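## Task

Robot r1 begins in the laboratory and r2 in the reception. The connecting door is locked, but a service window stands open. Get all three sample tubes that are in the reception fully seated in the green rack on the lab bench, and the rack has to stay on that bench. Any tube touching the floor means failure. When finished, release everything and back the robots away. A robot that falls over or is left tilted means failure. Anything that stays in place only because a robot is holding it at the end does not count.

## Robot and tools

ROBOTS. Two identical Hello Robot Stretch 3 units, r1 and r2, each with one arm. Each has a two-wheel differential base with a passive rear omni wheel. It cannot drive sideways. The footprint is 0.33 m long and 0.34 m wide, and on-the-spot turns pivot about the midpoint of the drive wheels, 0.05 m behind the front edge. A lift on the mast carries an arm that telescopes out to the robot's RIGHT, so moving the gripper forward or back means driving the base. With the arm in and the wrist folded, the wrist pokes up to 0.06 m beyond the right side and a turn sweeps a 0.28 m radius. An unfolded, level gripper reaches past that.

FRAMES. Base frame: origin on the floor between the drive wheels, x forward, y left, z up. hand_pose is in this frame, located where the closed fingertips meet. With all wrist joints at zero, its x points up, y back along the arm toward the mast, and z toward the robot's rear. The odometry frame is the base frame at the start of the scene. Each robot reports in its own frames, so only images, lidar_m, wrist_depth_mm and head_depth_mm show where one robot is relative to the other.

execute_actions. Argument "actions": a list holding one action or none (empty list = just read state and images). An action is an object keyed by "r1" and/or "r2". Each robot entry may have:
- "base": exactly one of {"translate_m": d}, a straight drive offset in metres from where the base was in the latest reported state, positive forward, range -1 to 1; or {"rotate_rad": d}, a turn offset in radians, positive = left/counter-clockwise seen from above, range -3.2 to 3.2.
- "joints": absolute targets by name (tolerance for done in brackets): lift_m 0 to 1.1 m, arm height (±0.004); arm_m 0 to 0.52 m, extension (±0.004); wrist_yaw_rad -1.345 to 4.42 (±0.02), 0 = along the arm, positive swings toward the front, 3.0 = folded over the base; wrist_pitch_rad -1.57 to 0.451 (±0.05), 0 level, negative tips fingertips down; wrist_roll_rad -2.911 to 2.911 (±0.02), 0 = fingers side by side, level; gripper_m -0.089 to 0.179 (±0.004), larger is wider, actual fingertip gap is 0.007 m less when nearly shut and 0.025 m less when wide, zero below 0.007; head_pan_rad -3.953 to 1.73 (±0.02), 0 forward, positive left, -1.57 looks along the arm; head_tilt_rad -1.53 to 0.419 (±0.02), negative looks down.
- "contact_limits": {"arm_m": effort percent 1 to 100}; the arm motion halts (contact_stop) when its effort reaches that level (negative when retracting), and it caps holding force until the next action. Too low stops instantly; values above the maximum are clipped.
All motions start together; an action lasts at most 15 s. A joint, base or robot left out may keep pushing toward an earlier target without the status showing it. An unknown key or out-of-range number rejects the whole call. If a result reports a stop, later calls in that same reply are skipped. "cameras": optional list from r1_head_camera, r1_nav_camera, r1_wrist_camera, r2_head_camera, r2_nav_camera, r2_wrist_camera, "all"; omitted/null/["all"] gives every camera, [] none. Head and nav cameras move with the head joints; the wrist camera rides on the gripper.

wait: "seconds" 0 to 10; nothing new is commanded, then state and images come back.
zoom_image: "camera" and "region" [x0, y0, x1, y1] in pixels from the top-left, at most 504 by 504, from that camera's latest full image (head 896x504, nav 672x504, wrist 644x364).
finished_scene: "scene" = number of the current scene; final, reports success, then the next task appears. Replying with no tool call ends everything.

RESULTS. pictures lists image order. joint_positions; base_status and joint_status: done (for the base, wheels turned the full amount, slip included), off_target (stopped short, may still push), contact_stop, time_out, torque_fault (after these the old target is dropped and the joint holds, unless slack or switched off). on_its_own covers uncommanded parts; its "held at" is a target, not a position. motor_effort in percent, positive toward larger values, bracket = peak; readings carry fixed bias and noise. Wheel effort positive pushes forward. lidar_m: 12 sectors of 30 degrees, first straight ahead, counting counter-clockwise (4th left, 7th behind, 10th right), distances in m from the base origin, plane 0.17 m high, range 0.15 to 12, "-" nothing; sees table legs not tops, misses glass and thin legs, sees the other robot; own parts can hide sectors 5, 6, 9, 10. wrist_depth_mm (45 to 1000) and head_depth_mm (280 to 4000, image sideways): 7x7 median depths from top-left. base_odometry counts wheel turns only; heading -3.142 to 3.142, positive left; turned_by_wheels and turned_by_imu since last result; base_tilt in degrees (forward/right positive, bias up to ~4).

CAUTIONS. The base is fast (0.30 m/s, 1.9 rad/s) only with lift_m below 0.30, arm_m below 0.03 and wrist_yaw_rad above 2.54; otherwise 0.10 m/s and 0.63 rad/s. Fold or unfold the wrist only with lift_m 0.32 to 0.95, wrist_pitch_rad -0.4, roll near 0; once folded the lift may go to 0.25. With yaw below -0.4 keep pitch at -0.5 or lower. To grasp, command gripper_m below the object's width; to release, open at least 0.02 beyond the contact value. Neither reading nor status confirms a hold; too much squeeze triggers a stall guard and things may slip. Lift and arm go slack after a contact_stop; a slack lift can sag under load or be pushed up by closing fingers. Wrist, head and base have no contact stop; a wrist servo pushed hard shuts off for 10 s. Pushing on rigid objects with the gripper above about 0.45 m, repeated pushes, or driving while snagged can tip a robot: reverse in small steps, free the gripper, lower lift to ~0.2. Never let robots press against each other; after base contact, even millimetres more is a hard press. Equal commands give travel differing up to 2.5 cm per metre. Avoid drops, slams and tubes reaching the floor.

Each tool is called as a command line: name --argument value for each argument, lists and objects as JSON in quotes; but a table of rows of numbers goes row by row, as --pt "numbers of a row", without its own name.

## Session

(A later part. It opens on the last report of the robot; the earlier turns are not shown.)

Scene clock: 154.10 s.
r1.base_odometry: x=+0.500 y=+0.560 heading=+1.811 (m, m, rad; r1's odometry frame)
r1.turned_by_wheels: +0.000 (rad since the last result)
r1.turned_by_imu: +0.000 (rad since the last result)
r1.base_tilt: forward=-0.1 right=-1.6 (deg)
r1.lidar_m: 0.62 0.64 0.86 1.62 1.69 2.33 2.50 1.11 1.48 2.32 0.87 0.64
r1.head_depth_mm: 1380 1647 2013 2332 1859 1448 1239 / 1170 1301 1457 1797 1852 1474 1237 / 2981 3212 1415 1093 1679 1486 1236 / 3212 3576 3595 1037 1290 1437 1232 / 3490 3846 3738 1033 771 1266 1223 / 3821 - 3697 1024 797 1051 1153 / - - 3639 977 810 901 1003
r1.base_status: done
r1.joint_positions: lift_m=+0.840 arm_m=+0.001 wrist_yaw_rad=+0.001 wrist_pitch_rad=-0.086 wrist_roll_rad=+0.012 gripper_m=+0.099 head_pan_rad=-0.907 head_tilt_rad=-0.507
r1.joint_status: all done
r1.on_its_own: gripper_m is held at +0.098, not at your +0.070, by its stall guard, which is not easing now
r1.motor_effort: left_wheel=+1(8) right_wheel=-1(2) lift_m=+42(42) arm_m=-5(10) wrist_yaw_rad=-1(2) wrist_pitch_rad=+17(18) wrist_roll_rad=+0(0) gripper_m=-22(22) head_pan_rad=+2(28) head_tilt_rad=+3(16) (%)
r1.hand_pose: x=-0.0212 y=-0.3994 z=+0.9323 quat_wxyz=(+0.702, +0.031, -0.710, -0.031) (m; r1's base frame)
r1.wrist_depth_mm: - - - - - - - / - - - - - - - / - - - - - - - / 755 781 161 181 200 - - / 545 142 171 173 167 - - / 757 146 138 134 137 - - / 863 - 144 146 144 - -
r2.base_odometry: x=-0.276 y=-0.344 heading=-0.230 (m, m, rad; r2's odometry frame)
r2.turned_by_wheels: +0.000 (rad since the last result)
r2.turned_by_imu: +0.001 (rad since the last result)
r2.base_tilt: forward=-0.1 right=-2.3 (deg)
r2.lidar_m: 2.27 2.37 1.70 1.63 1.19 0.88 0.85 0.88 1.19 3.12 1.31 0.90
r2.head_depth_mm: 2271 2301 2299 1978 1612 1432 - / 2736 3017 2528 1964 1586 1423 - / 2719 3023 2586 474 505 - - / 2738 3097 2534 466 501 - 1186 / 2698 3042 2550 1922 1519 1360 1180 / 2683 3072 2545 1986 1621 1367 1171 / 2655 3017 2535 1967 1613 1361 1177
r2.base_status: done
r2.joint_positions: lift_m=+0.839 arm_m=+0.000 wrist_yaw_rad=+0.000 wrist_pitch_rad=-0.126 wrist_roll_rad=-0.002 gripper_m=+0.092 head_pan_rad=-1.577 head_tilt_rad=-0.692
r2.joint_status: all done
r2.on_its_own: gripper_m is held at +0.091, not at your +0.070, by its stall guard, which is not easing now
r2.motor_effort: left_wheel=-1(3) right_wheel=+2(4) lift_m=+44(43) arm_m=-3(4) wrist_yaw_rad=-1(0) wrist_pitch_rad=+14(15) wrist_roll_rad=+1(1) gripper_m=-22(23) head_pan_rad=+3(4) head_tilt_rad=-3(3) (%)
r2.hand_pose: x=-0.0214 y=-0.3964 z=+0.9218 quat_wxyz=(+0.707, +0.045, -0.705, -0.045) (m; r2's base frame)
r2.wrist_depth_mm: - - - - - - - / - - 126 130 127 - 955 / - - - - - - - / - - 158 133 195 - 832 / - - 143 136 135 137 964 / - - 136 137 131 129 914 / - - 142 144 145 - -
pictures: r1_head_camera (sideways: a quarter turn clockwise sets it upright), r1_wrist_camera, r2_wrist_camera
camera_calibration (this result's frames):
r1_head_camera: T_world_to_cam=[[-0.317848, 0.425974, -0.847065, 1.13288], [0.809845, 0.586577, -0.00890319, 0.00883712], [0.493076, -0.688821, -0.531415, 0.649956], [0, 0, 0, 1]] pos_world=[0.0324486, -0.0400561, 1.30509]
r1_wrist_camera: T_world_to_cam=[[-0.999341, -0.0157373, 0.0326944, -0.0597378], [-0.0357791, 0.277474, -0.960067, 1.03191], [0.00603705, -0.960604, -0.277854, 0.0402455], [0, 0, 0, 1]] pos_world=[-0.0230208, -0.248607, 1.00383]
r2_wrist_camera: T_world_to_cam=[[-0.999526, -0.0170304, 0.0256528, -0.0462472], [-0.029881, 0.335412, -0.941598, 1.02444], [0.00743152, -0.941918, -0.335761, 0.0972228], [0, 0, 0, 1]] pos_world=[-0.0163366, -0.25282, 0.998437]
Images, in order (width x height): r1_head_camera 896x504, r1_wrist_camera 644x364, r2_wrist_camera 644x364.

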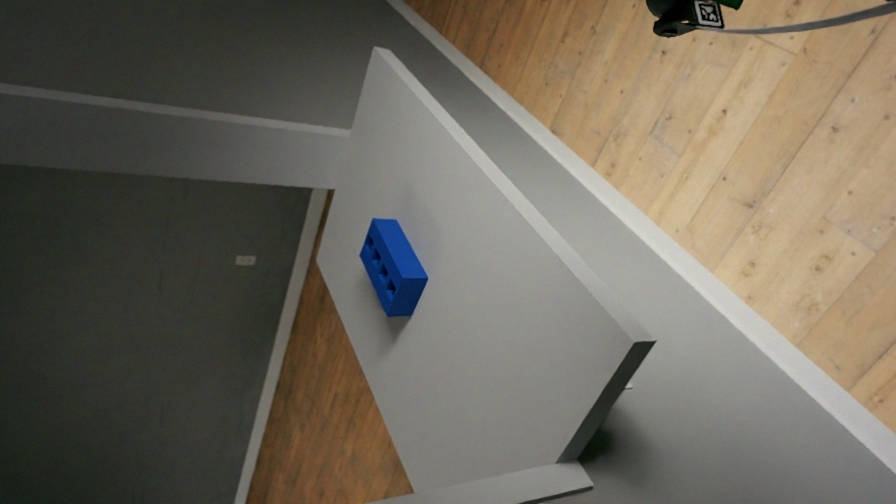

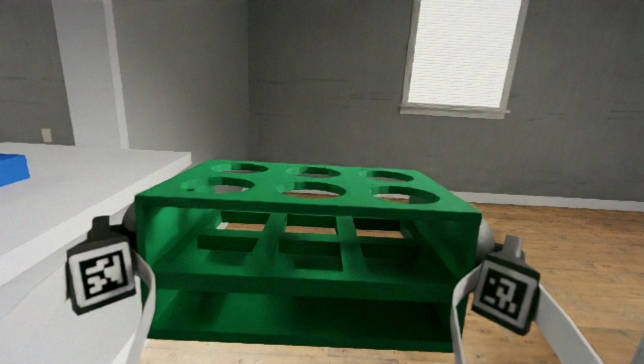

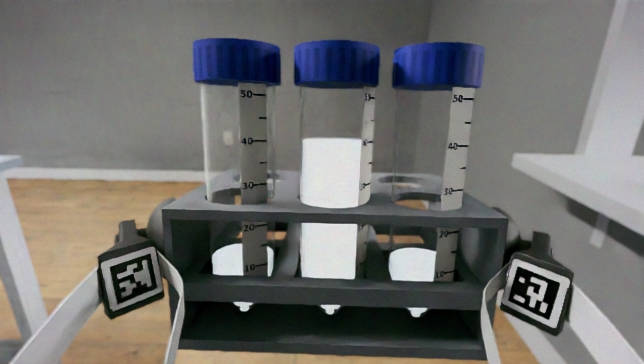

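execute_actions --actions '[{"r1":{"base":{"rotate_rad":1.56},"joints":{"head_pan_rad":-1.57,"head_tilt_rad":-0.8}},"r2":{"base":{"translate_m":-0.27}}}]' --cameras '[]'

execute_actions --actions '[{"r1":{"base":{"translate_m":-0.33}},"r2":{"base":{"rotate_rad":-1.57}}}]' --cameras '["r2_wrist_camera"]'

execute_actions --actions '[{"r1":{"base":{"translate_m":-0.6},"joints":{"lift_m":0.75,"arm_m":0.07}},"r2":{"base":{"translate_m":0.58},"joints":{"lift_m":0.77}}}]' --cameras '["r1_head_camera","r2_head_camera","r1_wrist_camera","r2_wrist_camera"]'

Scene clock: 169.97 s.
r1.base_odometry: x=+0.500 y=+0.560 heading=-2.912 (m, m, rad; r1's odometry frame)
r1.turned_by_wheels: +1.560 (rad since the last result)
r1.turned_by_imu: +1.560 (rad since the last result)
r1.base_tilt: forward=-0.1 right=-1.6 (deg)
r1.lidar_m: 1.62 1.69 2.31 2.50 1.48 1.47 2.40 0.88 0.64 0.62 0.64 0.85
r1.head_depth_mm: 509 589 696 857 1042 - - / 509 587 697 855 1042 - 1066 / 506 586 692 504 1039 - 1088 / 506 584 690 502 - - 1089 / 505 583 690 770 1101 1256 1102 / 504 582 688 845 1090 1247 1099 / 504 581 686 842 1089 1247 1098
r1.base_status: done
r1.joint_positions: lift_m=+0.840 arm_m=+0.001 wrist_yaw_rad=+0.001 wrist_pitch_rad=-0.086 wrist_roll_rad=+0.012 gripper_m=+0.099 head_pan_rad=-1.563 head_tilt_rad=-0.790
r1.joint_status: all done
r1.on_its_own: gripper_m is held at +0.098, not at your +0.070, by its stall guard, which is not easing now
r1.motor_effort: left_wheel=-2(6) right_wheel=+3(7) lift_m=+42(42) arm_m=-5(4) wrist_yaw_rad=-2(1) wrist_pitch_rad=+17(17) wrist_roll_rad=+0(0) gripper_m=-22(22) head_pan_rad=-3(29) head_tilt_rad=-3(22) (%)
r1.hand_pose: x=-0.0212 y=-0.3994 z=+0.9323 quat_wxyz=(+0.702, +0.031, -0.710, -0.031) (m; r1's base frame)
r1.wrist_depth_mm: 343 342 342 340 344 341 343 / 360 362 357 356 354 360 352 / 378 372 374 373 374 373 369 / 394 390 161 180 200 388 391 / 413 142 171 174 167 407 408 / 427 145 139 135 136 - 426 / 458 460 144 146 143 461 396
r2.base_odometry: x=-0.539 y=-0.282 heading=-0.230 (m, m, rad; r2's odometry frame)
r2.turned_by_wheels: +0.000 (rad since the last result)
r2.turned_by_imu: +0.000 (rad since the last result)
r2.base_tilt: forward=+0.0 right=-2.3 (deg)
r2.lidar_m: 2.54 2.37 1.70 1.65 0.80 0.60 0.58 0.60 0.81 2.15 3.25 1.15
r2.head_depth_mm: 1537 1553 1090 1605 1540 1438 - / 2128 2223 2232 1956 1571 1433 - / 2724 3019 2543 474 504 - - / 2714 3048 2558 467 503 - 1185 / 2695 3050 2555 1901 1509 1361 1180 / 2696 3044 2497 1976 1620 1367 1181 / 2658 3040 2551 1967 1599 1368 1176
r2.base_status: done
r2.joint_positions: lift_m=+0.839 arm_m=+0.000 wrist_yaw_rad=+0.000 wrist_pitch_rad=-0.126 wrist_roll_rad=-0.002 gripper_m=+0.092 head_pan_rad=-1.577 head_tilt_rad=-0.692
r2.joint_status: not commanded
r2.on_its_own: gripper_m is held at +0.091, not at your +0.070, by its stall guard, which is not easing now
r2.motor_effort: left_wheel=-1(4) right_wheel=+3(4) lift_m=+44(43) arm_m=-3(3) wrist_yaw_rad=+0(1) wrist_pitch_rad=+14(14) wrist_roll_rad=+1(1) gripper_m=-23(23) head_pan_rad=+4(4) head_tilt_rad=-4(4) (%)
r2.hand_pose: x=-0.0214 y=-0.3964 z=+0.9218 quat_wxyz=(+0.707, +0.045, -0.705, -0.045) (m; r2's base frame)
r2.wrist_depth_mm: - - - - - - - / - - 126 129 127 935 - / - - - - - - - / - - 157 133 196 739 685 / - - 143 136 135 137 529 / - - 136 138 131 129 402 / - - 143 144 145 791 680
pictures: none
No camera images: the call's "cameras" was empty. Leave "cameras" out to get every camera's image.

Scene clock: 174.57 s.
r1.base_odometry: x=+0.822 y=+0.635 heading=-2.912 (m, m, rad; r1's odometry frame)
r1.turned_by_wheels: +0.000 (rad since the last result)
r1.turned_by_imu: -0.002 (rad since the last result)
r1.base_tilt: forward=-0.1 right=-1.6 (deg)
r1.lidar_m: 1.95 2.03 2.78 1.04 2.23 2.91 2.41 0.87 0.64 0.62 0.64 0.88
r1.head_depth_mm: 3439 2805 894 723 647 - - / 3312 2680 892 720 645 - 1067 / 3384 2788 886 505 644 - 1091 / 498 587 690 502 - - 1088 / 504 582 689 771 1096 1242 1105 / 503 582 687 845 1093 1252 1103 / 503 580 686 839 1083 1247 1095
r1.base_status: done
r1.joint_positions: lift_m=+0.840 arm_m=+0.001 wrist_yaw_rad=+0.001 wrist_pitch_rad=-0.086 wrist_roll_rad=+0.012 gripper_m=+0.099 head_pan_rad=-1.563 head_tilt_rad=-0.790
r1.joint_status: not commanded
r1.on_its_own: gripper_m is held at +0.098, not at your +0.070, by its stall guard, which is not easing now
r1.motor_effort: left_wheel=-2(7) right_wheel=+4(4) lift_m=+42(42) arm_m=-4(4) wrist_yaw_rad=-1(1) wrist_pitch_rad=+17(17) wrist_roll_rad=+0(0) gripper_m=-21(21) head_pan_rad=-2(4) head_tilt_rad=-4(4) (%)
r1.hand_pose: x=-0.0212 y=-0.3994 z=+0.9323 quat_wxyz=(+0.702, +0.031, -0.710, -0.031) (m; r1's base frame)
r1.wrist_depth_mm: 340 343 340 336 - - - / 356 357 355 350 - - - / 371 376 374 380 - - - / 390 389 160 182 199 - - / 408 141 172 174 168 611 592 / 427 145 138 135 137 - 455 / 462 448 144 147 144 338 362
r2.base_odometry: x=-0.539 y=-0.282 heading=-1.800 (m, m, rad; r2's odometry frame)
r2.turned_by_wheels: -1.570 (rad since the last result)
r2.turned_by_imu: -1.572 (rad since the last result)
r2.base_tilt: forward=-0.1 right=-2.4 (deg)
r2.lidar_m: 2.11 3.24 1.15 2.54 2.38 1.70 1.65 0.80 0.60 0.58 0.60 0.81
r2.head_depth_mm: 474 534 613 717 865 1014 - / 471 533 611 710 876 1001 - / 469 528 604 475 503 - - / 466 526 603 470 502 - 1185 / 465 521 599 667 853 1049 1175 / 463 521 592 692 829 1036 1174 / 461 518 593 687 818 1022 1171
r2.base_status: done
r2.joint_positions: lift_m=+0.839 arm_m=+0.000 wrist_yaw_rad=+0.000 wrist_pitch_rad=-0.126 wrist_roll_rad=-0.002 gripper_m=+0.092 head_pan_rad=-1.577 head_tilt_rad=-0.692
r2.joint_status: not commanded
r2.on_its_own: gripper_m is held at +0.091, not at your +0.070, by its stall guard, which is not easing now
r2.motor_effort: left_wheel=+2(5) right_wheel=-2(5) lift_m=+43(43) arm_m=-3(3) wrist_yaw_rad=+0(0) wrist_pitch_rad=+14(14) wrist_roll_rad=+1(1) gripper_m=-23(22) head_pan_rad=+3(3) head_tilt_rad=-3(3) (%)
r2.hand_pose: x=-0.0214 y=-0.3964 z=+0.9218 quat_wxyz=(+0.707, +0.045, -0.705, -0.045) (m; r2's base frame)
r2.wrist_depth_mm: 294 296 288 290 290 291 291 / 308 308 125 130 127 304 305 / 324 323 319 319 322 324 319 / 339 340 158 133 195 341 339 / 361 351 143 137 135 137 359 / 377 - 136 138 132 129 378 / 405 406 143 144 145 396 402
pictures: r2_wrist_camera
camera_calibration (this result's frames):
r2_wrist_camera: T_world_to_cam=[[-0.999526, -0.0170086, 0.0256537, -0.0462449], [-0.0298745, 0.335412, -0.941598, 1.02444], [0.00741067, -0.941918, -0.335762, 0.0972229], [0, 0, 0, 1]] pos_world=[-0.0163389, -0.252819, 0.998437]
Images, in order (width x height): r2_wrist_camera 644x364.

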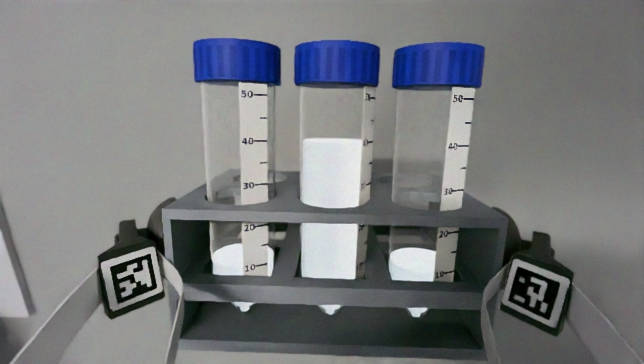

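Scene clock: 182.07 s.
r1.base_odometry: x=+1.406 y=+0.772 heading=-2.912 (m, m, rad; r1's odometry frame)
r1.turned_by_wheels: +0.000 (rad since the last result)
r1.turned_by_imu: -0.003 (rad since the last result)
r1.base_tilt: forward=-0.1 right=-1.7 (deg)
r1.lidar_m: 2.29 2.66 1.14 1.04 3.11 2.29 2.20 0.87 0.64 0.62 0.64 0.88
r1.head_depth_mm: - 2858 863 723 881 - - / - 2821 889 720 645 - 1097 / - 2787 885 664 - - 1107 / 2134 2646 857 605 - 1216 1105 / 3405 2771 791 666 1091 1249 1105 / 3184 2627 873 708 1088 1255 1105 / 1199 1309 868 705 1085 1247 1099
r1.base_status: done
r1.joint_positions: lift_m=+0.750 arm_m=+0.070 wrist_yaw_rad=+0.001 wrist_pitch_rad=-0.086 wrist_roll_rad=+0.012 gripper_m=+0.099 head_pan_rad=-1.563 head_tilt_rad=-0.790
r1.joint_status: all done
r1.on_its_own: gripper_m is held at +0.098, not at your +0.070, by its stall guard, which is not easing now
r1.motor_effort: left_wheel=-1(7) right_wheel=+3(4) lift_m=+28(38) arm_m=+4(6) wrist_yaw_rad=-1(2) wrist_pitch_rad=+17(17) wrist_roll_rad=+0(0) gripper_m=-22(22) head_pan_rad=-3(2) head_tilt_rad=-4(4) (%)
r1.hand_pose: x=-0.0212 y=-0.4679 z=+0.8430 quat_wxyz=(+0.702, +0.031, -0.710, -0.030) (m; r1's base frame)
r1.wrist_depth_mm: - - - - - - - / - 747 - - - - 406 / - - - - - - 402 / 470 439 160 181 201 - 396 / 326 142 171 173 168 383 372 / - 146 139 135 136 - 290 / 203 197 144 146 144 217 230
r2.base_odometry: x=-0.670 y=-0.847 heading=-1.800 (m, m, rad; r2's odometry frame)
r2.turned_by_wheels: +0.000 (rad since the last result)
r2.turned_by_imu: +0.002 (rad since the last result)
r2.base_tilt: forward=-0.1 right=-2.2 (deg)
r2.lidar_m: 2.09 2.63 1.18 1.10 3.22 2.30 2.23 0.82 0.59 0.57 0.59 0.80
r2.head_depth_mm: - 624 636 710 784 1067 - / - 3603 2587 786 662 600 - / - 3571 2564 808 540 597 - / 2476 3443 2526 812 539 - 1175 / 2438 3571 2575 808 612 599 1174 / 2472 3201 2572 806 658 598 1173 / - 3132 1455 750 660 599 1161
r2.base_status: done
r2.joint_positions: lift_m=+0.771 arm_m=+0.000 wrist_yaw_rad=+0.000 wrist_pitch_rad=-0.125 wrist_roll_rad=-0.002 gripper_m=+0.092 head_pan_rad=-1.577 head_tilt_rad=-0.692
r2.joint_status: all done
r2.on_its_own: gripper_m is held at +0.091, not at your +0.070, by its stall guard, which is not easing now
r2.motor_effort: left_wheel=+2(6) right_wheel=-1(2) lift_m=+14(43) arm_m=-3(3) wrist_yaw_rad=+0(0) wrist_pitch_rad=+13(14) wrist_roll_rad=+1(1) gripper_m=-23(23) head_pan_rad=+3(3) head_tilt_rad=-3(4) (%)
r2.hand_pose: x=-0.0214 y=-0.3965 z=+0.8534 quat_wxyz=(+0.707, +0.045, -0.705, -0.044) (m; r2's base frame)
r2.wrist_depth_mm: - - - - - 370 280 / - 772 125 130 127 325 294 / - 588 - - - 346 310 / 364 408 158 133 195 343 326 / 354 336 143 137 135 137 350 / 285 - 136 138 131 129 368 / 222 223 142 144 145 213 241
pictures: r1_head_camera (sideways: a quarter turn clockwise sets it upright), r1_wrist_camera, r2_head_camera (sideways: a quarter turn clockwise sets it upright), r2_wrist_camera
camera_calibration (this result's frames):
r1_head_camera: T_world_to_cam=[[0.00622568, 0.746665, -0.665171, 0.893814], [0.999508, -0.0250864, -0.018805, 0.020566], [-0.0307278, -0.664727, -0.746454, 0.932872], [0, 0, 0, 1]] pos_world=[0.00254452, -0.0467589, 1.29127]
r1_wrist_camera: T_world_to_cam=[[-0.999342, -0.015707, 0.032707, -0.0578959], [-0.0357771, 0.276565, -0.960329, 0.965074], [0.00603823, -0.960867, -0.276945, -0.0512483], [0, 0, 0, 1]] pos_world=[-0.0230208, -0.317058, 0.914489]
r2_head_camera: T_world_to_cam=[[0.0289842, 0.654152, -0.755808, 1.00476], [0.999521, -0.0272014, 0.0147874, -0.0200207], [-0.0108858, -0.755874, -0.654627, 0.803134], [0, 0, 0, 1]] pos_world=[-0.000368395, -0.0507442, 1.28546]
r2_wrist_camera: T_world_to_cam=[[-0.999526, -0.0169826, 0.025671, -0.0444974], [-0.0298744, 0.334428, -0.941948, 0.960033], [0.00741162, -0.942268, -0.334776, 0.0732506], [0, 0, 0, 1]] pos_world=[-0.0163388, -0.252796, 0.929966]
Images, in order (width x height): r1_head_camera 896x504, r1_wrist_camera 644x364, r2_head_camera 896x504, r2_wrist_camera 644x364.

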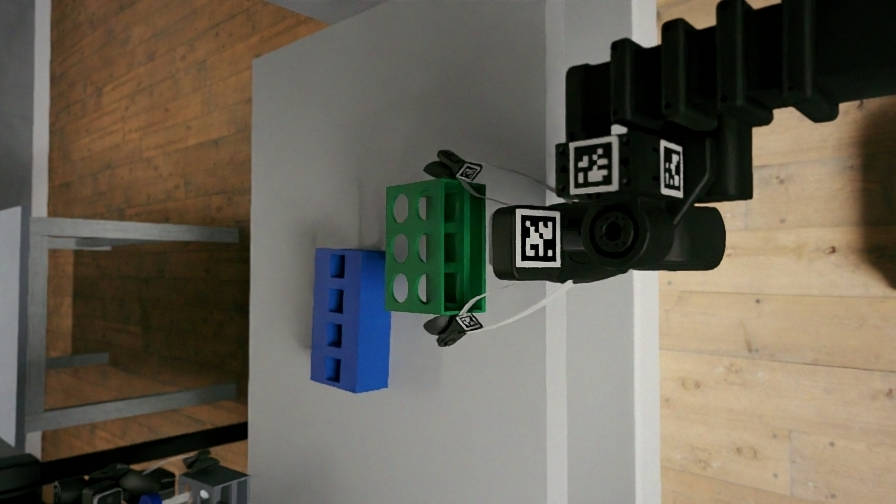

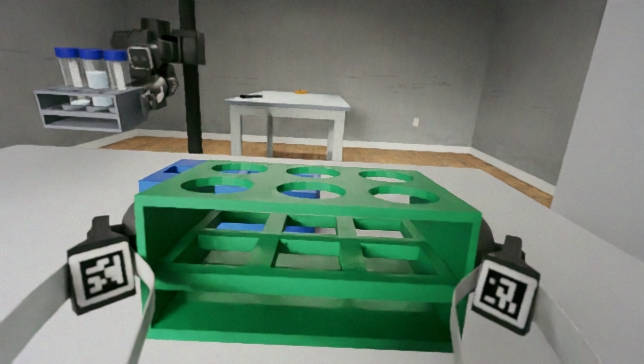

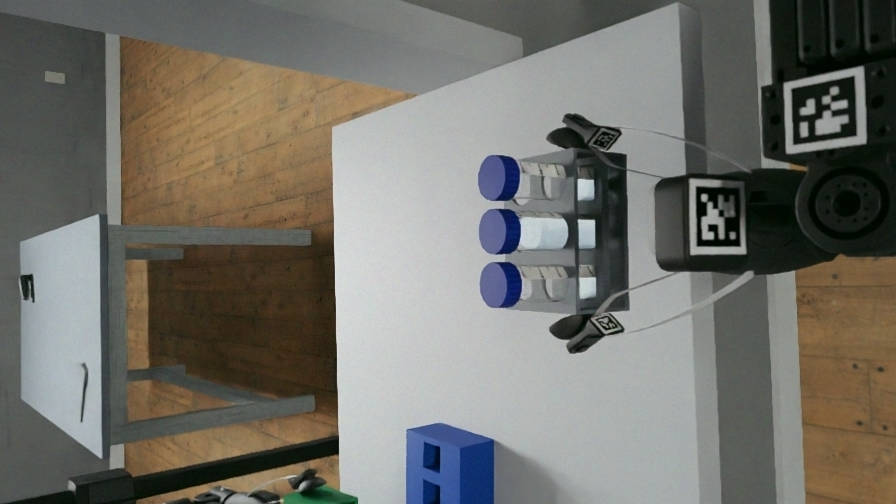

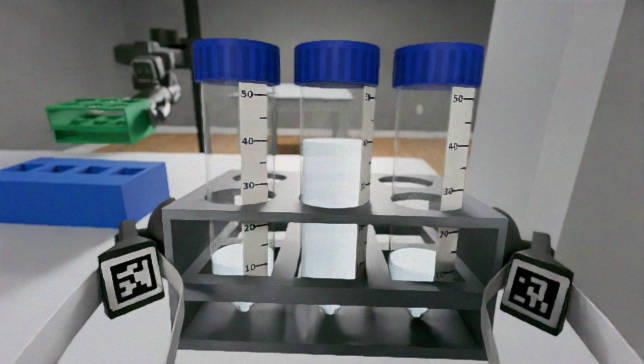

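execute_actions --actions '[{"r1":{"base":{"translate_m":-0.11},"joints":{"lift_m":0.715,"head_pan_rad":-1.2}},"r2":{"base":{"translate_m":-0.03},"joints":{"lift_m":0.73,"arm_m":0.365}}}]' --cameras '["r1_head_camera","r2_head_camera","r1_wrist_camera","r2_wrist_camera"]'

Scene clock: 196.57 s.
r1.base_odometry: x=+1.513 y=+0.797 heading=-2.912 (m, m, rad; r1's odometry frame)
r1.turned_by_wheels: +0.000 (rad since the last result)
r1.turned_by_imu: -0.002 (rad since the last result)
r1.base_tilt: forward=-0.1 right=-1.6 (deg)
r1.lidar_m: 2.31 2.77 1.19 1.03 2.97 2.16 2.10 0.88 0.64 0.62 0.64 0.87
r1.head_depth_mm: 2083 2713 892 723 608 - - / 3376 2865 892 678 620 - 1092 / 3421 2694 805 736 857 1259 1109 / 3559 2656 821 714 1147 1257 1107 / 1209 2785 878 712 1243 1254 1101 / 3735 895 848 709 1340 1251 1100 / 3623 1043 761 727 1382 1245 1093
r1.base_status: done
r1.joint_positions: lift_m=+0.715 arm_m=+0.070 wrist_yaw_rad=+0.001 wrist_pitch_rad=-0.085 wrist_roll_rad=+0.012 gripper_m=+0.099 head_pan_rad=-1.207 head_tilt_rad=-0.790
r1.joint_status: all done
r1.on_its_own: gripper_m is held at +0.098, not at your +0.070, by its stall guard, which is not easing now
r1.motor_effort: left_wheel=-1(6) right_wheel=+3(5) lift_m=+28(27) arm_m=+4(3) wrist_yaw_rad=-1(1) wrist_pitch_rad=+17(17) wrist_roll_rad=+0(0) gripper_m=-22(22) head_pan_rad=+2(20) head_tilt_rad=-4(4) (%)
r1.hand_pose: x=-0.0212 y=-0.4679 z=+0.8081 quat_wxyz=(+0.703, +0.031, -0.710, -0.030) (m; r1's base frame)
r1.wrist_depth_mm: - - - - - - 275 / - - - - - 401 287 / 647 400 - - - 391 297 / 328 320 160 181 199 379 311 / 256 141 172 174 167 300 332 / - 145 138 135 137 - 225 / 158 153 144 147 144 168 179
r2.base_odometry: x=-0.663 y=-0.818 heading=-1.800 (m, m, rad; r2's odometry frame)
r2.turned_by_wheels: +0.000 (rad since the last result)
r2.turned_by_imu: +0.001 (rad since the last result)
r2.base_tilt: forward=-0.1 right=-2.2 (deg)
r2.lidar_m: 2.09 2.66 1.19 1.10 3.17 2.27 2.20 0.82 0.59 0.57 0.59 0.79
r2.head_depth_mm: 534 546 603 705 853 1030 - / - 3545 2346 736 - 597 1169 / - 3563 2537 - 664 598 1183 / 2736 3209 1002 - 661 598 1185 / 2485 3596 2574 802 662 597 1167 / 2450 3334 2473 811 662 598 1165 / - 3344 2531 759 660 598 1160
r2.base_status: done
r2.joint_positions: lift_m=+0.731 arm_m=+0.365 wrist_yaw_rad=+0.000 wrist_pitch_rad=-0.125 wrist_roll_rad=-0.002 gripper_m=+0.092 head_pan_rad=-1.577 head_tilt_rad=-0.692
r2.joint_status: all done
r2.on_its_own: gripper_m is held at +0.091, not at your +0.070, by its stall guard, which is not easing now
r2.motor_effort: left_wheel=+2(3) right_wheel=-2(7) lift_m=+14(11) arm_m=+2(2) wrist_yaw_rad=-1(1) wrist_pitch_rad=+13(13) wrist_roll_rad=+1(1) gripper_m=-23(22) head_pan_rad=+3(3) head_tilt_rad=-3(3) (%)
r2.hand_pose: x=-0.0214 y=-0.7609 z=+0.8134 quat_wxyz=(+0.707, +0.045, -0.705, -0.044) (m; r2's base frame)
r2.wrist_depth_mm: 707 - - - - - - / - - 126 130 127 - - / - - - - - - - / - - 158 133 195 - - / 272 257 143 136 135 137 - / 218 - 136 138 132 129 - / - 170 143 144 145 163 176
pictures: r1_head_camera (sideways: a quarter turn clockwise sets it upright), r1_wrist_camera, r2_head_camera (sideways: a quarter turn clockwise sets it upright), r2_wrist_camera
camera_calibration (this result's frames):
r1_head_camera: T_world_to_cam=[[-0.254453, 0.701998, -0.665171, 0.895405], [0.945556, 0.324917, -0.018805, 0.0208952], [0.202924, -0.633741, -0.746454, 0.931447], [0, 0, 0, 1]] pos_world=[0.0190677, -0.0450653, 1.29127]
r1_wrist_camera: T_world_to_cam=[[-0.999342, -0.0156965, 0.0327118, -0.0567532], [-0.0357768, 0.276245, -0.960421, 0.931479], [0.00603876, -0.960959, -0.276624, -0.0612357], [0, 0, 0, 1]] pos_world=[-0.0230208, -0.317052, 0.879529]
r2_head_camera: T_world_to_cam=[[0.0289843, 0.654152, -0.755808, 1.00476], [0.999521, -0.0272015, 0.0147874, -0.0200207], [-0.0108859, -0.755874, -0.654626, 0.803133], [0, 0, 0, 1]] pos_world=[-0.000368401, -0.0507442, 1.28546]
r2_wrist_camera: T_world_to_cam=[[-0.999529, -0.0168012, 0.0256717, -0.0495669], [-0.029814, 0.334396, -0.941961, 1.04421], [0.00724154, -0.942283, -0.33474, -0.283538], [0, 0, 0, 1]] pos_world=[-0.0163582, -0.617185, 0.889965]
Images, in order (width x height): r1_head_camera 896x504, r1_wrist_camera 644x364, r2_head_camera 896x504, r2_wrist_camera 644x364.

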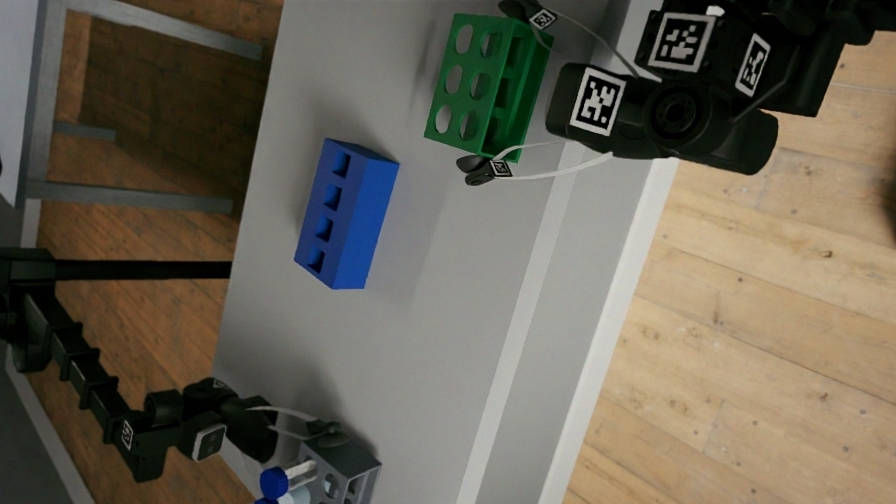

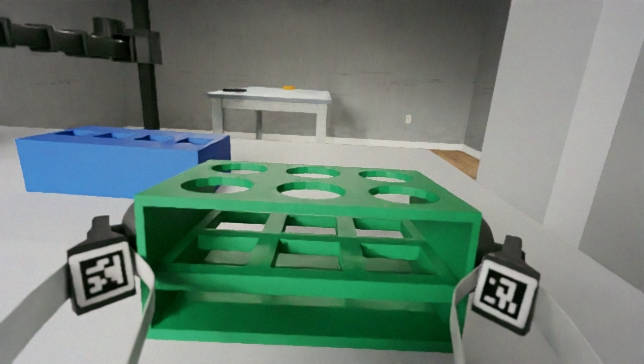

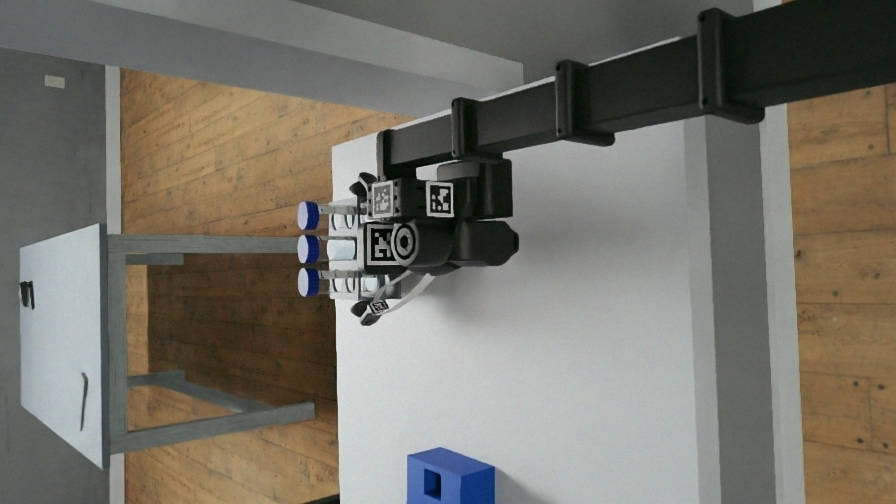

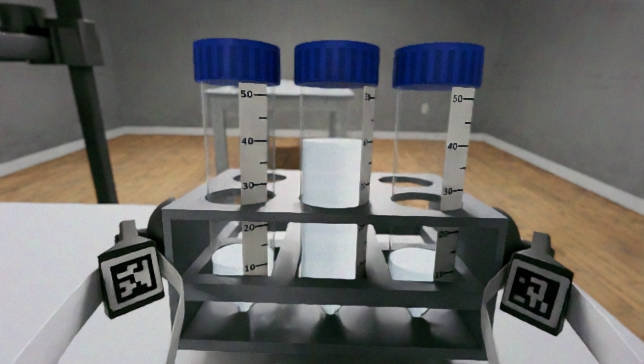

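execute_actions --actions '[{"r1":{"joints":{"lift_m":0.695,"arm_m":0.085}},"r2":{"joints":{"lift_m":0.706}}}]' --cameras '["r1_wrist_camera","r2_wrist_camera"]'

execute_actions --actions '[{"r1":{"joints":{"gripper_m":0.175}},"r2":{"joints":{"gripper_m":0.175}}}]' --cameras '["r1_wrist_camera","r2_wrist_camera"]'

execute_actions --actions '[{"r1":{"joints":{"arm_m":0,"lift_m":0.8}},"r2":{"joints":{"arm_m":0.2}}}]' --cameras '[]'

execute_actions --actions '[{"r1":{"base":{"translate_m":0.14},"joints":{"wrist_yaw_rad":1.57,"lift_m":0.83,"wrist_pitch_rad":-0.2,"gripper_m":0.09}},"r2":{"base":{"translate_m":0.2},"joints":{"arm_m":0.0,"lift_m":0.8,"head_tilt_rad":-0.55}}}]' --cameras '["r1_head_camera","r2_head_camera","r2_wrist_camera"]'

Scene clock: 206.03 s.
r1.base_odometry: x=+1.513 y=+0.797 heading=-2.912 (m, m, rad; r1's odometry frame)
r1.turned_by_wheels: +0.000 (rad since the last result)
r1.turned_by_imu: -0.001 (rad since the last result)
r1.base_tilt: forward=-0.1 right=-1.6 (deg)
r1.lidar_m: 2.31 2.77 1.19 1.03 2.97 2.17 2.09 0.88 0.64 0.62 0.64 0.88
r1.head_depth_mm: 2074 2715 895 713 611 - - / 3380 2826 892 680 632 - 1091 / 3397 2688 801 735 649 1250 1111 / 3378 2686 822 716 1146 1259 1103 / 1236 2759 879 711 1246 1255 1105 / 3854 918 849 708 1341 1247 1102 / 3555 2512 771 728 1382 1247 1098
r1.base_status: not commanded
r1.joint_positions: lift_m=+0.695 arm_m=+0.085 wrist_yaw_rad=+0.001 wrist_pitch_rad=-0.071 wrist_roll_rad=+0.012 gripper_m=+0.099 head_pan_rad=-1.207 head_tilt_rad=-0.790
r1.joint_status: all done
r1.on_its_own: gripper_m is held at +0.098, not at your +0.070, by its stall guard, which is not easing now
r1.motor_effort: left_wheel=-2(2) right_wheel=+3(3) lift_m=+27(28) arm_m=+3(1) wrist_yaw_rad=-2(1) wrist_pitch_rad=+10(17) wrist_roll_rad=+0(0) gripper_m=-22(21) head_pan_rad=+2(3) head_tilt_rad=-4(4) (%)
r1.hand_pose: x=-0.0212 y=-0.4835 z=+0.7918 quat_wxyz=(+0.703, +0.026, -0.711, -0.025) (m; r1's base frame)
r1.wrist_depth_mm: - - - - - - 268 / - - - - - 400 273 / 303 325 - - - 397 284 / 311 300 158 171 186 362 296 / 223 142 169 169 168 262 303 / - 145 137 141 136 - 197 / 136 136 138 138 138 145 155
r2.base_odometry: x=-0.663 y=-0.818 heading=-1.800 (m, m, rad; r2's odometry frame)
r2.turned_by_wheels: +0.000 (rad since the last result)
r2.turned_by_imu: +0.000 (rad since the last result)
r2.base_tilt: forward=+0.0 right=-2.2 (deg)
r2.lidar_m: 2.09 2.66 1.19 1.09 3.19 2.27 2.20 0.82 0.59 0.57 0.59 0.80
r2.head_depth_mm: 536 546 605 705 827 1035 - / - 3605 2371 741 - - 1157 / - 3546 2560 - 646 599 1181 / 2698 3179 884 786 662 600 1185 / 2464 3553 2558 811 661 601 1174 / 2476 3364 2478 813 660 599 1160 / - 3386 2511 760 661 598 1168
r2.base_status: not commanded
r2.joint_positions: lift_m=+0.707 arm_m=+0.365 wrist_yaw_rad=+0.000 wrist_pitch_rad=-0.106 wrist_roll_rad=-0.002 gripper_m=+0.092 head_pan_rad=-1.577 head_tilt_rad=-0.692
r2.joint_status: all done
r2.on_its_own: gripper_m is held at +0.091, not at your +0.070, by its stall guard, which is not easing now
r2.motor_effort: left_wheel=+2(2) right_wheel=-2(1) lift_m=+13(20) arm_m=+2(2) wrist_yaw_rad=+0(0) wrist_pitch_rad=+8(14) wrist_roll_rad=+1(1) gripper_m=-22(23) head_pan_rad=+4(3) head_tilt_rad=-3(3) (%)
r2.hand_pose: x=-0.0214 y=-0.7619 z=+0.7944 quat_wxyz=(+0.707, +0.038, -0.705, -0.038) (m; r2's base frame)
r2.wrist_depth_mm: 720 - - - - - - / - - 122 125 124 - - / - - - - - - - / - - 156 131 186 - - / 236 224 144 136 134 137 - / 189 - 135 137 135 130 205 / - 146 142 138 139 145 152
pictures: r1_wrist_camera, r2_wrist_camera
camera_calibration (this result's frames):
r1_wrist_camera: T_world_to_cam=[[-0.999342, -0.0152298, 0.0329221, -0.0564037], [-0.0357673, 0.26253, -0.964261, 0.916505], [0.00604247, -0.964804, -0.262902, -0.0934765], [0, 0, 0, 1]] pos_world=[-0.0230208, -0.331656, 0.861031]
r2_wrist_camera: T_world_to_cam=[[-0.99953, -0.0163017, 0.0259733, -0.0489535], [-0.0297967, 0.316148, -0.948242, 1.01768], [0.00724657, -0.94857, -0.316485, -0.310188], [0, 0, 0, 1]] pos_world=[-0.0163591, -0.616771, 0.868111]
Images, in order (width x height): r1_wrist_camera 644x364, r2_wrist_camera 644x364.

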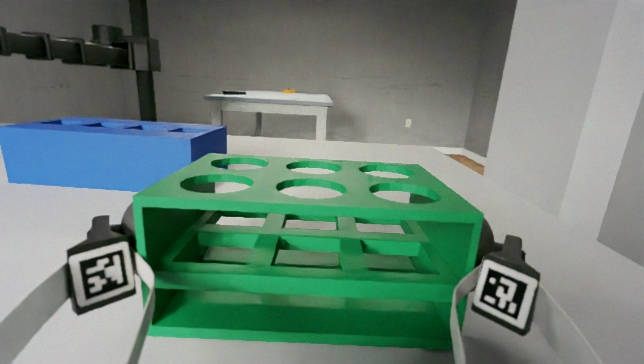

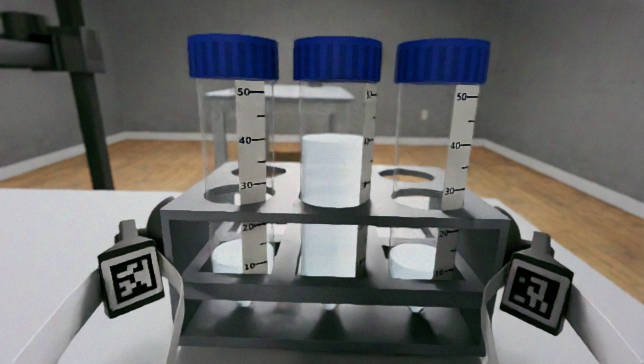

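Scene clock: 207.37 s.
r1.base_odometry: x=+1.513 y=+0.797 heading=-2.912 (m, m, rad; r1's odometry frame)
r1.turned_by_wheels: +0.000 (rad since the last result)
r1.turned_by_imu: +0.000 (rad since the last result)
r1.base_tilt: forward=-0.1 right=-1.7 (deg)
r1.lidar_m: 2.31 2.77 1.19 1.04 2.97 2.17 2.09 0.88 0.64 0.62 0.64 0.88
r1.head_depth_mm: 2097 2711 896 705 614 - - / 3386 2828 891 679 631 - 1095 / 3374 2714 803 729 858 1251 1107 / 3402 2687 821 713 1145 1262 1102 / 1231 2791 880 711 1242 1247 1103 / 3961 914 849 711 1338 1250 1105 / 3603 2505 782 726 1382 1240 1098
r1.base_status: not commanded
r1.joint_positions: lift_m=+0.695 arm_m=+0.085 wrist_yaw_rad=+0.001 wrist_pitch_rad=-0.071 wrist_roll_rad=+0.012 gripper_m=+0.175 head_pan_rad=-1.207 head_tilt_rad=-0.790
r1.joint_status: all done
r1.motor_effort: left_wheel=-2(2) right_wheel=+3(3) lift_m=+27(27) arm_m=+4(4) wrist_yaw_rad=-1(1) wrist_pitch_rad=+10(10) wrist_roll_rad=+0(0) gripper_m=-1(93) head_pan_rad=+3(2) head_tilt_rad=-4(4) (%)
r1.hand_pose: x=-0.0212 y=-0.4836 z=+0.7918 quat_wxyz=(+0.703, +0.026, -0.711, -0.025) (m; r1's base frame)
r1.wrist_depth_mm: - - - - - - 269 / - - - - - 402 270 / 304 325 - - - 393 285 / 306 301 164 179 196 362 298 / 239 143 170 171 158 260 303 / - 152 141 136 138 170 198 / 136 137 139 138 140 148 151
r2.base_odometry: x=-0.663 y=-0.818 heading=-1.800 (m, m, rad; r2's odometry frame)
r2.turned_by_wheels: +0.000 (rad since the last result)
r2.turned_by_imu: +0.000 (rad since the last result)
r2.base_tilt: forward=+0.0 right=-2.3 (deg)
r2.lidar_m: 2.09 2.65 1.19 1.10 3.18 2.27 2.20 0.82 0.59 0.57 0.59 0.80
r2.head_depth_mm: 534 545 606 705 827 1033 - / - 3573 2329 740 - - 1159 / - 3591 2567 - 645 599 1181 / 2772 3139 887 783 659 599 1174 / 2467 3647 2575 809 660 598 1166 / 2462 3381 2490 810 661 598 1163 / - 3356 2530 759 661 599 1166
r2.base_status: not commanded
r2.joint_positions: lift_m=+0.707 arm_m=+0.365 wrist_yaw_rad=+0.000 wrist_pitch_rad=-0.104 wrist_roll_rad=-0.002 gripper_m=+0.175 head_pan_rad=-1.577 head_tilt_rad=-0.692
r2.joint_status: all done
r2.motor_effort: left_wheel=+2(2) right_wheel=-2(1) lift_m=+14(13) arm_m=+2(3) wrist_yaw_rad=-1(0) wrist_pitch_rad=+7(8) wrist_roll_rad=+1(1) gripper_m=+0(98) head_pan_rad=+3(4) head_tilt_rad=-3(4) (%)
r2.hand_pose: x=-0.0214 y=-0.7620 z=+0.7949 quat_wxyz=(+0.707, +0.037, -0.705, -0.037) (m; r2's base frame)
r2.wrist_depth_mm: 717 - - - - - - / - - 116 114 116 - - / - - - - - - - / - - 168 130 191 - - / 239 214 137 132 134 137 - / - 171 135 137 138 136 - / 143 147 142 143 144 146 147
pictures: r1_wrist_camera, r2_wrist_camera
camera_calibration (this result's frames):
r1_wrist_camera: T_world_to_cam=[[-0.999342, -0.0152308, 0.0329181, -0.0564009], [-0.0357637, 0.26253, -0.964261, 0.916509], [0.00604444, -0.964804, -0.262902, -0.0934915], [0, 0, 0, 1]] pos_world=[-0.0230209, -0.331671, 0.861031]
r2_wrist_camera: T_world_to_cam=[[-0.99953, -0.0162462, 0.0260073, -0.0489536], [-0.0297964, 0.314169, -0.948899, 1.01722], [0.00724532, -0.949228, -0.314506, -0.3122], [0, 0, 0, 1]] pos_world=[-0.0163592, -0.616724, 0.868323]
Images, in order (width x height): r1_wrist_camera 644x364, r2_wrist_camera 644x364.

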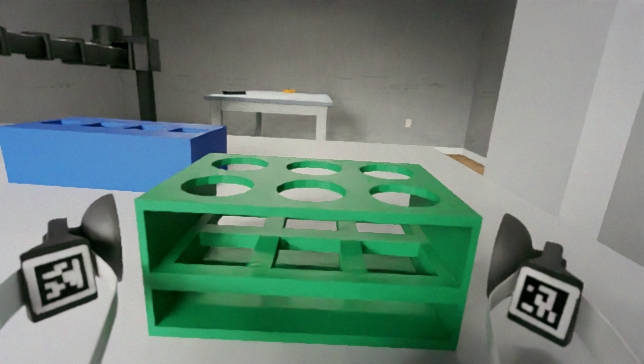

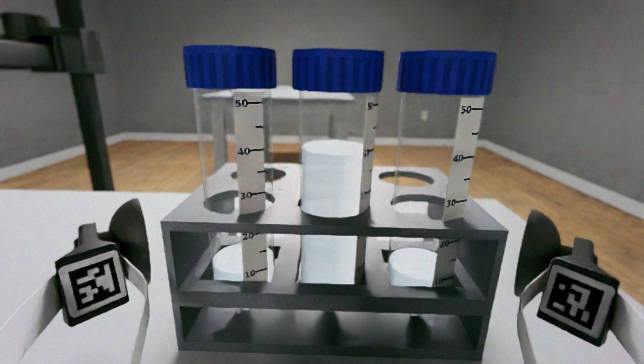

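Scene clock: 209.83 s.
r1.base_odometry: x=+1.513 y=+0.797 heading=-2.912 (m, m, rad; r1's odometry frame)
r1.turned_by_wheels: +0.000 (rad since the last result)
r1.turned_by_imu: +0.000 (rad since the last result)
r1.base_tilt: forward=-0.2 right=-1.6 (deg)
r1.lidar_m: 2.31 2.76 1.19 1.03 2.98 2.17 2.09 0.87 0.64 0.62 0.64 0.87
r1.head_depth_mm: 2072 2696 898 704 617 1117 - / 3418 2797 890 679 633 - - / 3393 2720 802 736 648 1247 1085 / 3372 2654 821 714 1147 1260 1107 / 1222 2664 877 710 1249 1254 1108 / 3913 1007 875 707 1349 1252 1103 / 3601 2746 781 728 1381 1248 1098
r1.base_status: not commanded
r1.joint_positions: lift_m=+0.800 arm_m=+0.001 wrist_yaw_rad=+0.001 wrist_pitch_rad=-0.071 wrist_roll_rad=+0.012 gripper_m=+0.175 head_pan_rad=-1.207 head_tilt_rad=-0.790
r1.joint_status: all done
r1.motor_effort: left_wheel=-1(2) right_wheel=+3(3) lift_m=+41(45) arm_m=-4(5) wrist_yaw_rad=-2(2) wrist_pitch_rad=+10(10) wrist_roll_rad=+0(0) gripper_m=-1(1) head_pan_rad=+2(4) head_tilt_rad=-4(3) (%)
r1.hand_pose: x=-0.0212 y=-0.4001 z=+0.8962 quat_wxyz=(+0.703, +0.026, -0.711, -0.025) (m; r1's base frame)
r1.wrist_depth_mm: - - - - - 401 339 / - - - - - 398 358 / 713 - - - - 398 369 / 603 687 719 774 - 393 390 / 481 415 420 496 509 412 405 / - 349 320 278 360 380 432 / 274 278 263 258 286 300 449
r2.base_odometry: x=-0.663 y=-0.818 heading=-1.800 (m, m, rad; r2's odometry frame)
r2.turned_by_wheels: +0.000 (rad since the last result)
r2.turned_by_imu: +0.000 (rad since the last result)
r2.base_tilt: forward=-0.1 right=-2.2 (deg)
r2.lidar_m: 2.09 2.66 1.19 1.09 3.18 2.27 2.20 0.82 0.59 0.57 0.59 0.80
r2.head_depth_mm: 533 547 604 709 848 1039 - / - 3605 2358 762 708 - 1183 / - 3551 2559 825 - 1093 1180 / 2774 3236 889 832 - 1081 1185 / 2495 3564 2555 821 662 597 1174 / 2468 3440 2480 811 659 599 1157 / - 3361 2500 765 660 597 1168
r2.base_status: not commanded
r2.joint_positions: lift_m=+0.707 arm_m=+0.200 wrist_yaw_rad=+0.000 wrist_pitch_rad=-0.103 wrist_roll_rad=-0.002 gripper_m=+0.175 head_pan_rad=-1.577 head_tilt_rad=-0.692
r2.joint_status: all done
r2.motor_effort: left_wheel=+2(2) right_wheel=-1(1) lift_m=+13(13) arm_m=-3(3) wrist_yaw_rad=+0(0) wrist_pitch_rad=+7(7) wrist_roll_rad=+1(1) gripper_m=+0(0) head_pan_rad=+3(4) head_tilt_rad=-4(3) (%)
r2.hand_pose: x=-0.0214 y=-0.5977 z=+0.7951 quat_wxyz=(+0.707, +0.037, -0.705, -0.036) (m; r2's base frame)
r2.wrist_depth_mm: 624 - - - - - 209 / - - - - - - 209 / - - - 290 - - 208 / 353 358 330 296 326 - 208 / 240 250 245 247 250 255 198 / - 179 185 187 189 191 183 / 144 148 149 150 151 152 148
pictures: none
No camera images: the call's "cameras" was empty. Leave "cameras" out to get every camera's image.

Scene clock: 213.33 s.
r1.base_odometry: x=+1.377 y=+0.765 heading=-2.912 (m, m, rad; r1's odometry frame)
r1.turned_by_wheels: +0.000 (rad since the last result)
r1.turned_by_imu: +0.000 (rad since the last result)
r1.base_tilt: forward=+0.0 right=-1.6 (deg)
r1.lidar_m: 2.26 2.62 1.13 1.05 3.17 2.32 2.23 0.88 0.64 0.62 0.64 0.88
r1.head_depth_mm: 3414 2854 898 723 615 - 1079 / 1045 2475 889 719 633 - 1076 / 3287 2605 889 718 1065 1260 1085 / - 2750 885 713 1140 - 1086 / - 2784 881 710 1228 - 1085 / 3864 2742 751 709 1335 1267 1090 / 761 796 836 728 1361 1249 1096
r1.base_status: done
r1.joint_positions: lift_m=+0.830 arm_m=+0.001 wrist_yaw_rad=+1.567 wrist_pitch_rad=-0.213 wrist_roll_rad=+0.012 gripper_m=+0.090 head_pan_rad=-1.207 head_tilt_rad=-0.790
r1.joint_status: all done
r1.motor_effort: left_wheel=-2(3) right_wheel=+3(7) lift_m=+40(43) arm_m=-3(4) wrist_yaw_rad=+1(5) wrist_pitch_rad=+6(9) wrist_roll_rad=+0(0) gripper_m=+0(92) head_pan_rad=+2(2) head_tilt_rad=-4(4) (%)
r1.hand_pose: x=+0.2240 y=-0.1471 z=+0.8908 quat_wxyz=(+0.549, +0.552, -0.448, +0.440) (m; r1's base frame)
r1.wrist_depth_mm: - - - - - 887 592 / - - - - - 864 586 / - - - - - 909 576 / - - - - - 842 581 / - - - - - 462 412 / - - - - - 570 347 / - - - - - 760 298
r2.base_odometry: x=-0.709 y=-1.013 heading=-1.800 (m, m, rad; r2's odometry frame)
r2.turned_by_wheels: +0.000 (rad since the last result)
r2.turned_by_imu: +0.001 (rad since the last result)
r2.base_tilt: forward=-0.1 right=-2.3 (deg)
r2.lidar_m: 2.08 2.45 1.14 1.13 1.14 2.49 2.35 0.82 0.59 0.57 0.59 0.79
r2.head_depth_mm: - - 3421 946 757 617 560 / - - 3366 852 757 601 555 / - - 3162 979 755 631 - / - 2728 3198 982 759 634 - / - 2743 2979 982 731 600 558 / 1245 1246 2999 980 731 616 557 / - - 3399 933 732 614 557
r2.base_status: done
r2.joint_positions: lift_m=+0.799 arm_m=+0.000 wrist_yaw_rad=+0.000 wrist_pitch_rad=-0.102 wrist_roll_rad=-0.002 gripper_m=+0.175 head_pan_rad=-1.577 head_tilt_rad=-0.557
r2.joint_status: all done
r2.motor_effort: left_wheel=+2(6) right_wheel=-1(3) lift_m=+43(42) arm_m=-3(6) wrist_yaw_rad=+0(0) wrist_pitch_rad=+6(7) wrist_roll_rad=+1(1) gripper_m=+0(0) head_pan_rad=+3(3) head_tilt_rad=+3(16) (%)
r2.hand_pose: x=-0.0214 y=-0.3977 z=+0.8880 quat_wxyz=(+0.707, +0.036, -0.705, -0.036) (m; r2's base frame)
r2.wrist_depth_mm: - - - - - - - / - - - - - - - / - - - - - - - / - 574 658 672 559 - 445 / 441 378 370 451 462 462 429 / 348 327 338 342 344 346 370 / 260 270 272 273 276 279 269
pictures: r1_head_camera (sideways: a quarter turn clockwise sets it upright), r2_head_camera (sideways: a quarter turn clockwise sets it upright), r2_wrist_camera
camera_calibration (this result's frames):
r1_head_camera: T_world_to_cam=[[-0.25446, 0.701997, -0.665169, 0.895402], [0.945552, 0.324926, -0.018805, 0.0208953], [0.20293, -0.633738, -0.746456, 0.931449], [0, 0, 0, 1]] pos_world=[0.0190682, -0.0450651, 1.29127]
r2_head_camera: T_world_to_cam=[[0.0283151, 0.546179, -0.83719, 1.11086], [0.999535, -0.0249865, 0.0175047, -0.0235612], [-0.0113578, -0.837296, -0.546633, 0.662646], [0, 0, 0, 1]] pos_world=[-0.000377585, -0.0524855, 1.29263]
r2_wrist_camera: T_world_to_cam=[[-0.999531, -0.0161297, 0.0260378, -0.0454538], [-0.0297751, 0.312362, -0.949496, 0.990907], [0.00718187, -0.949826, -0.312696, 0.0610271], [0, 0, 0, 1]] pos_world=[-0.0163664, -0.252289, 0.961129]
Images, in order (width x height): r1_head_camera 896x504, r2_head_camera 896x504, r2_wrist_camera 644x364.

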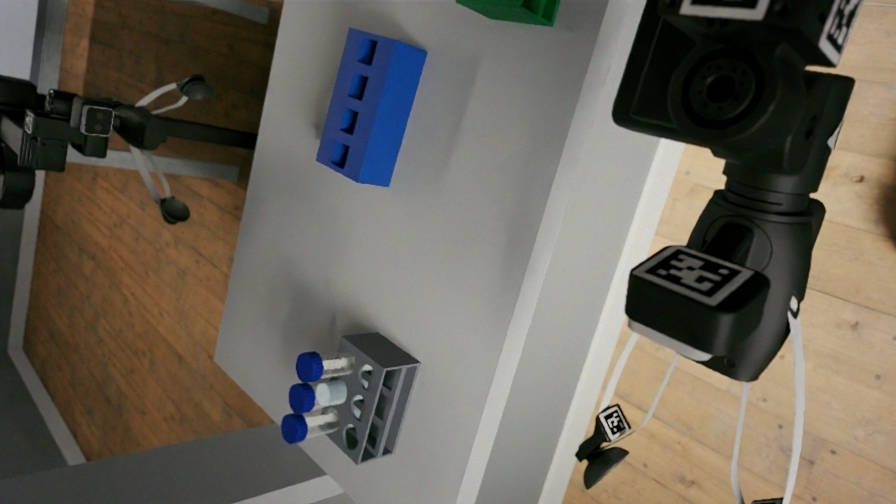

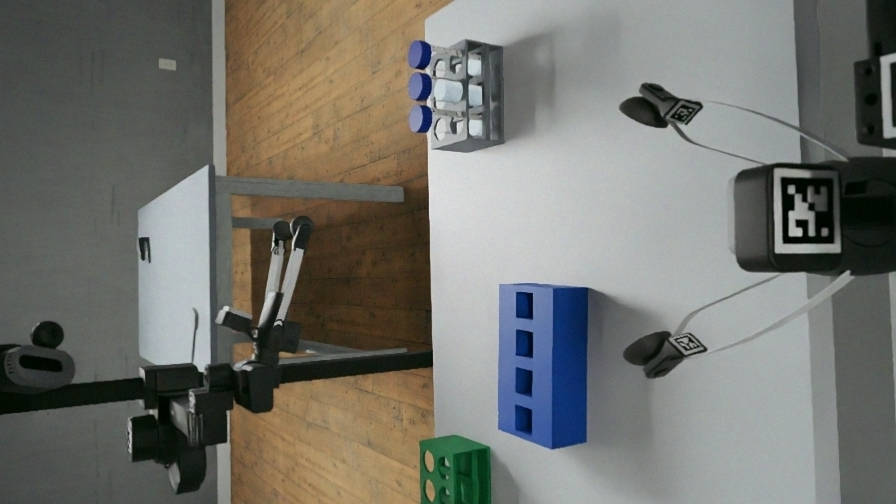

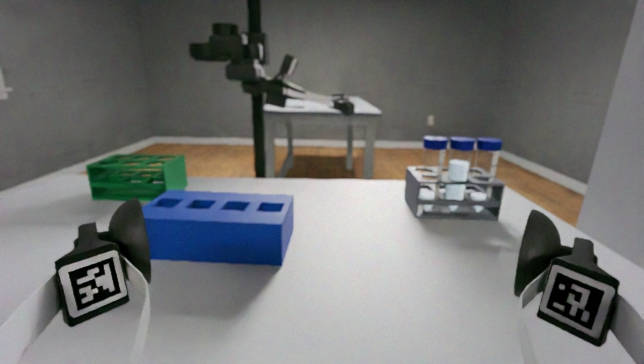

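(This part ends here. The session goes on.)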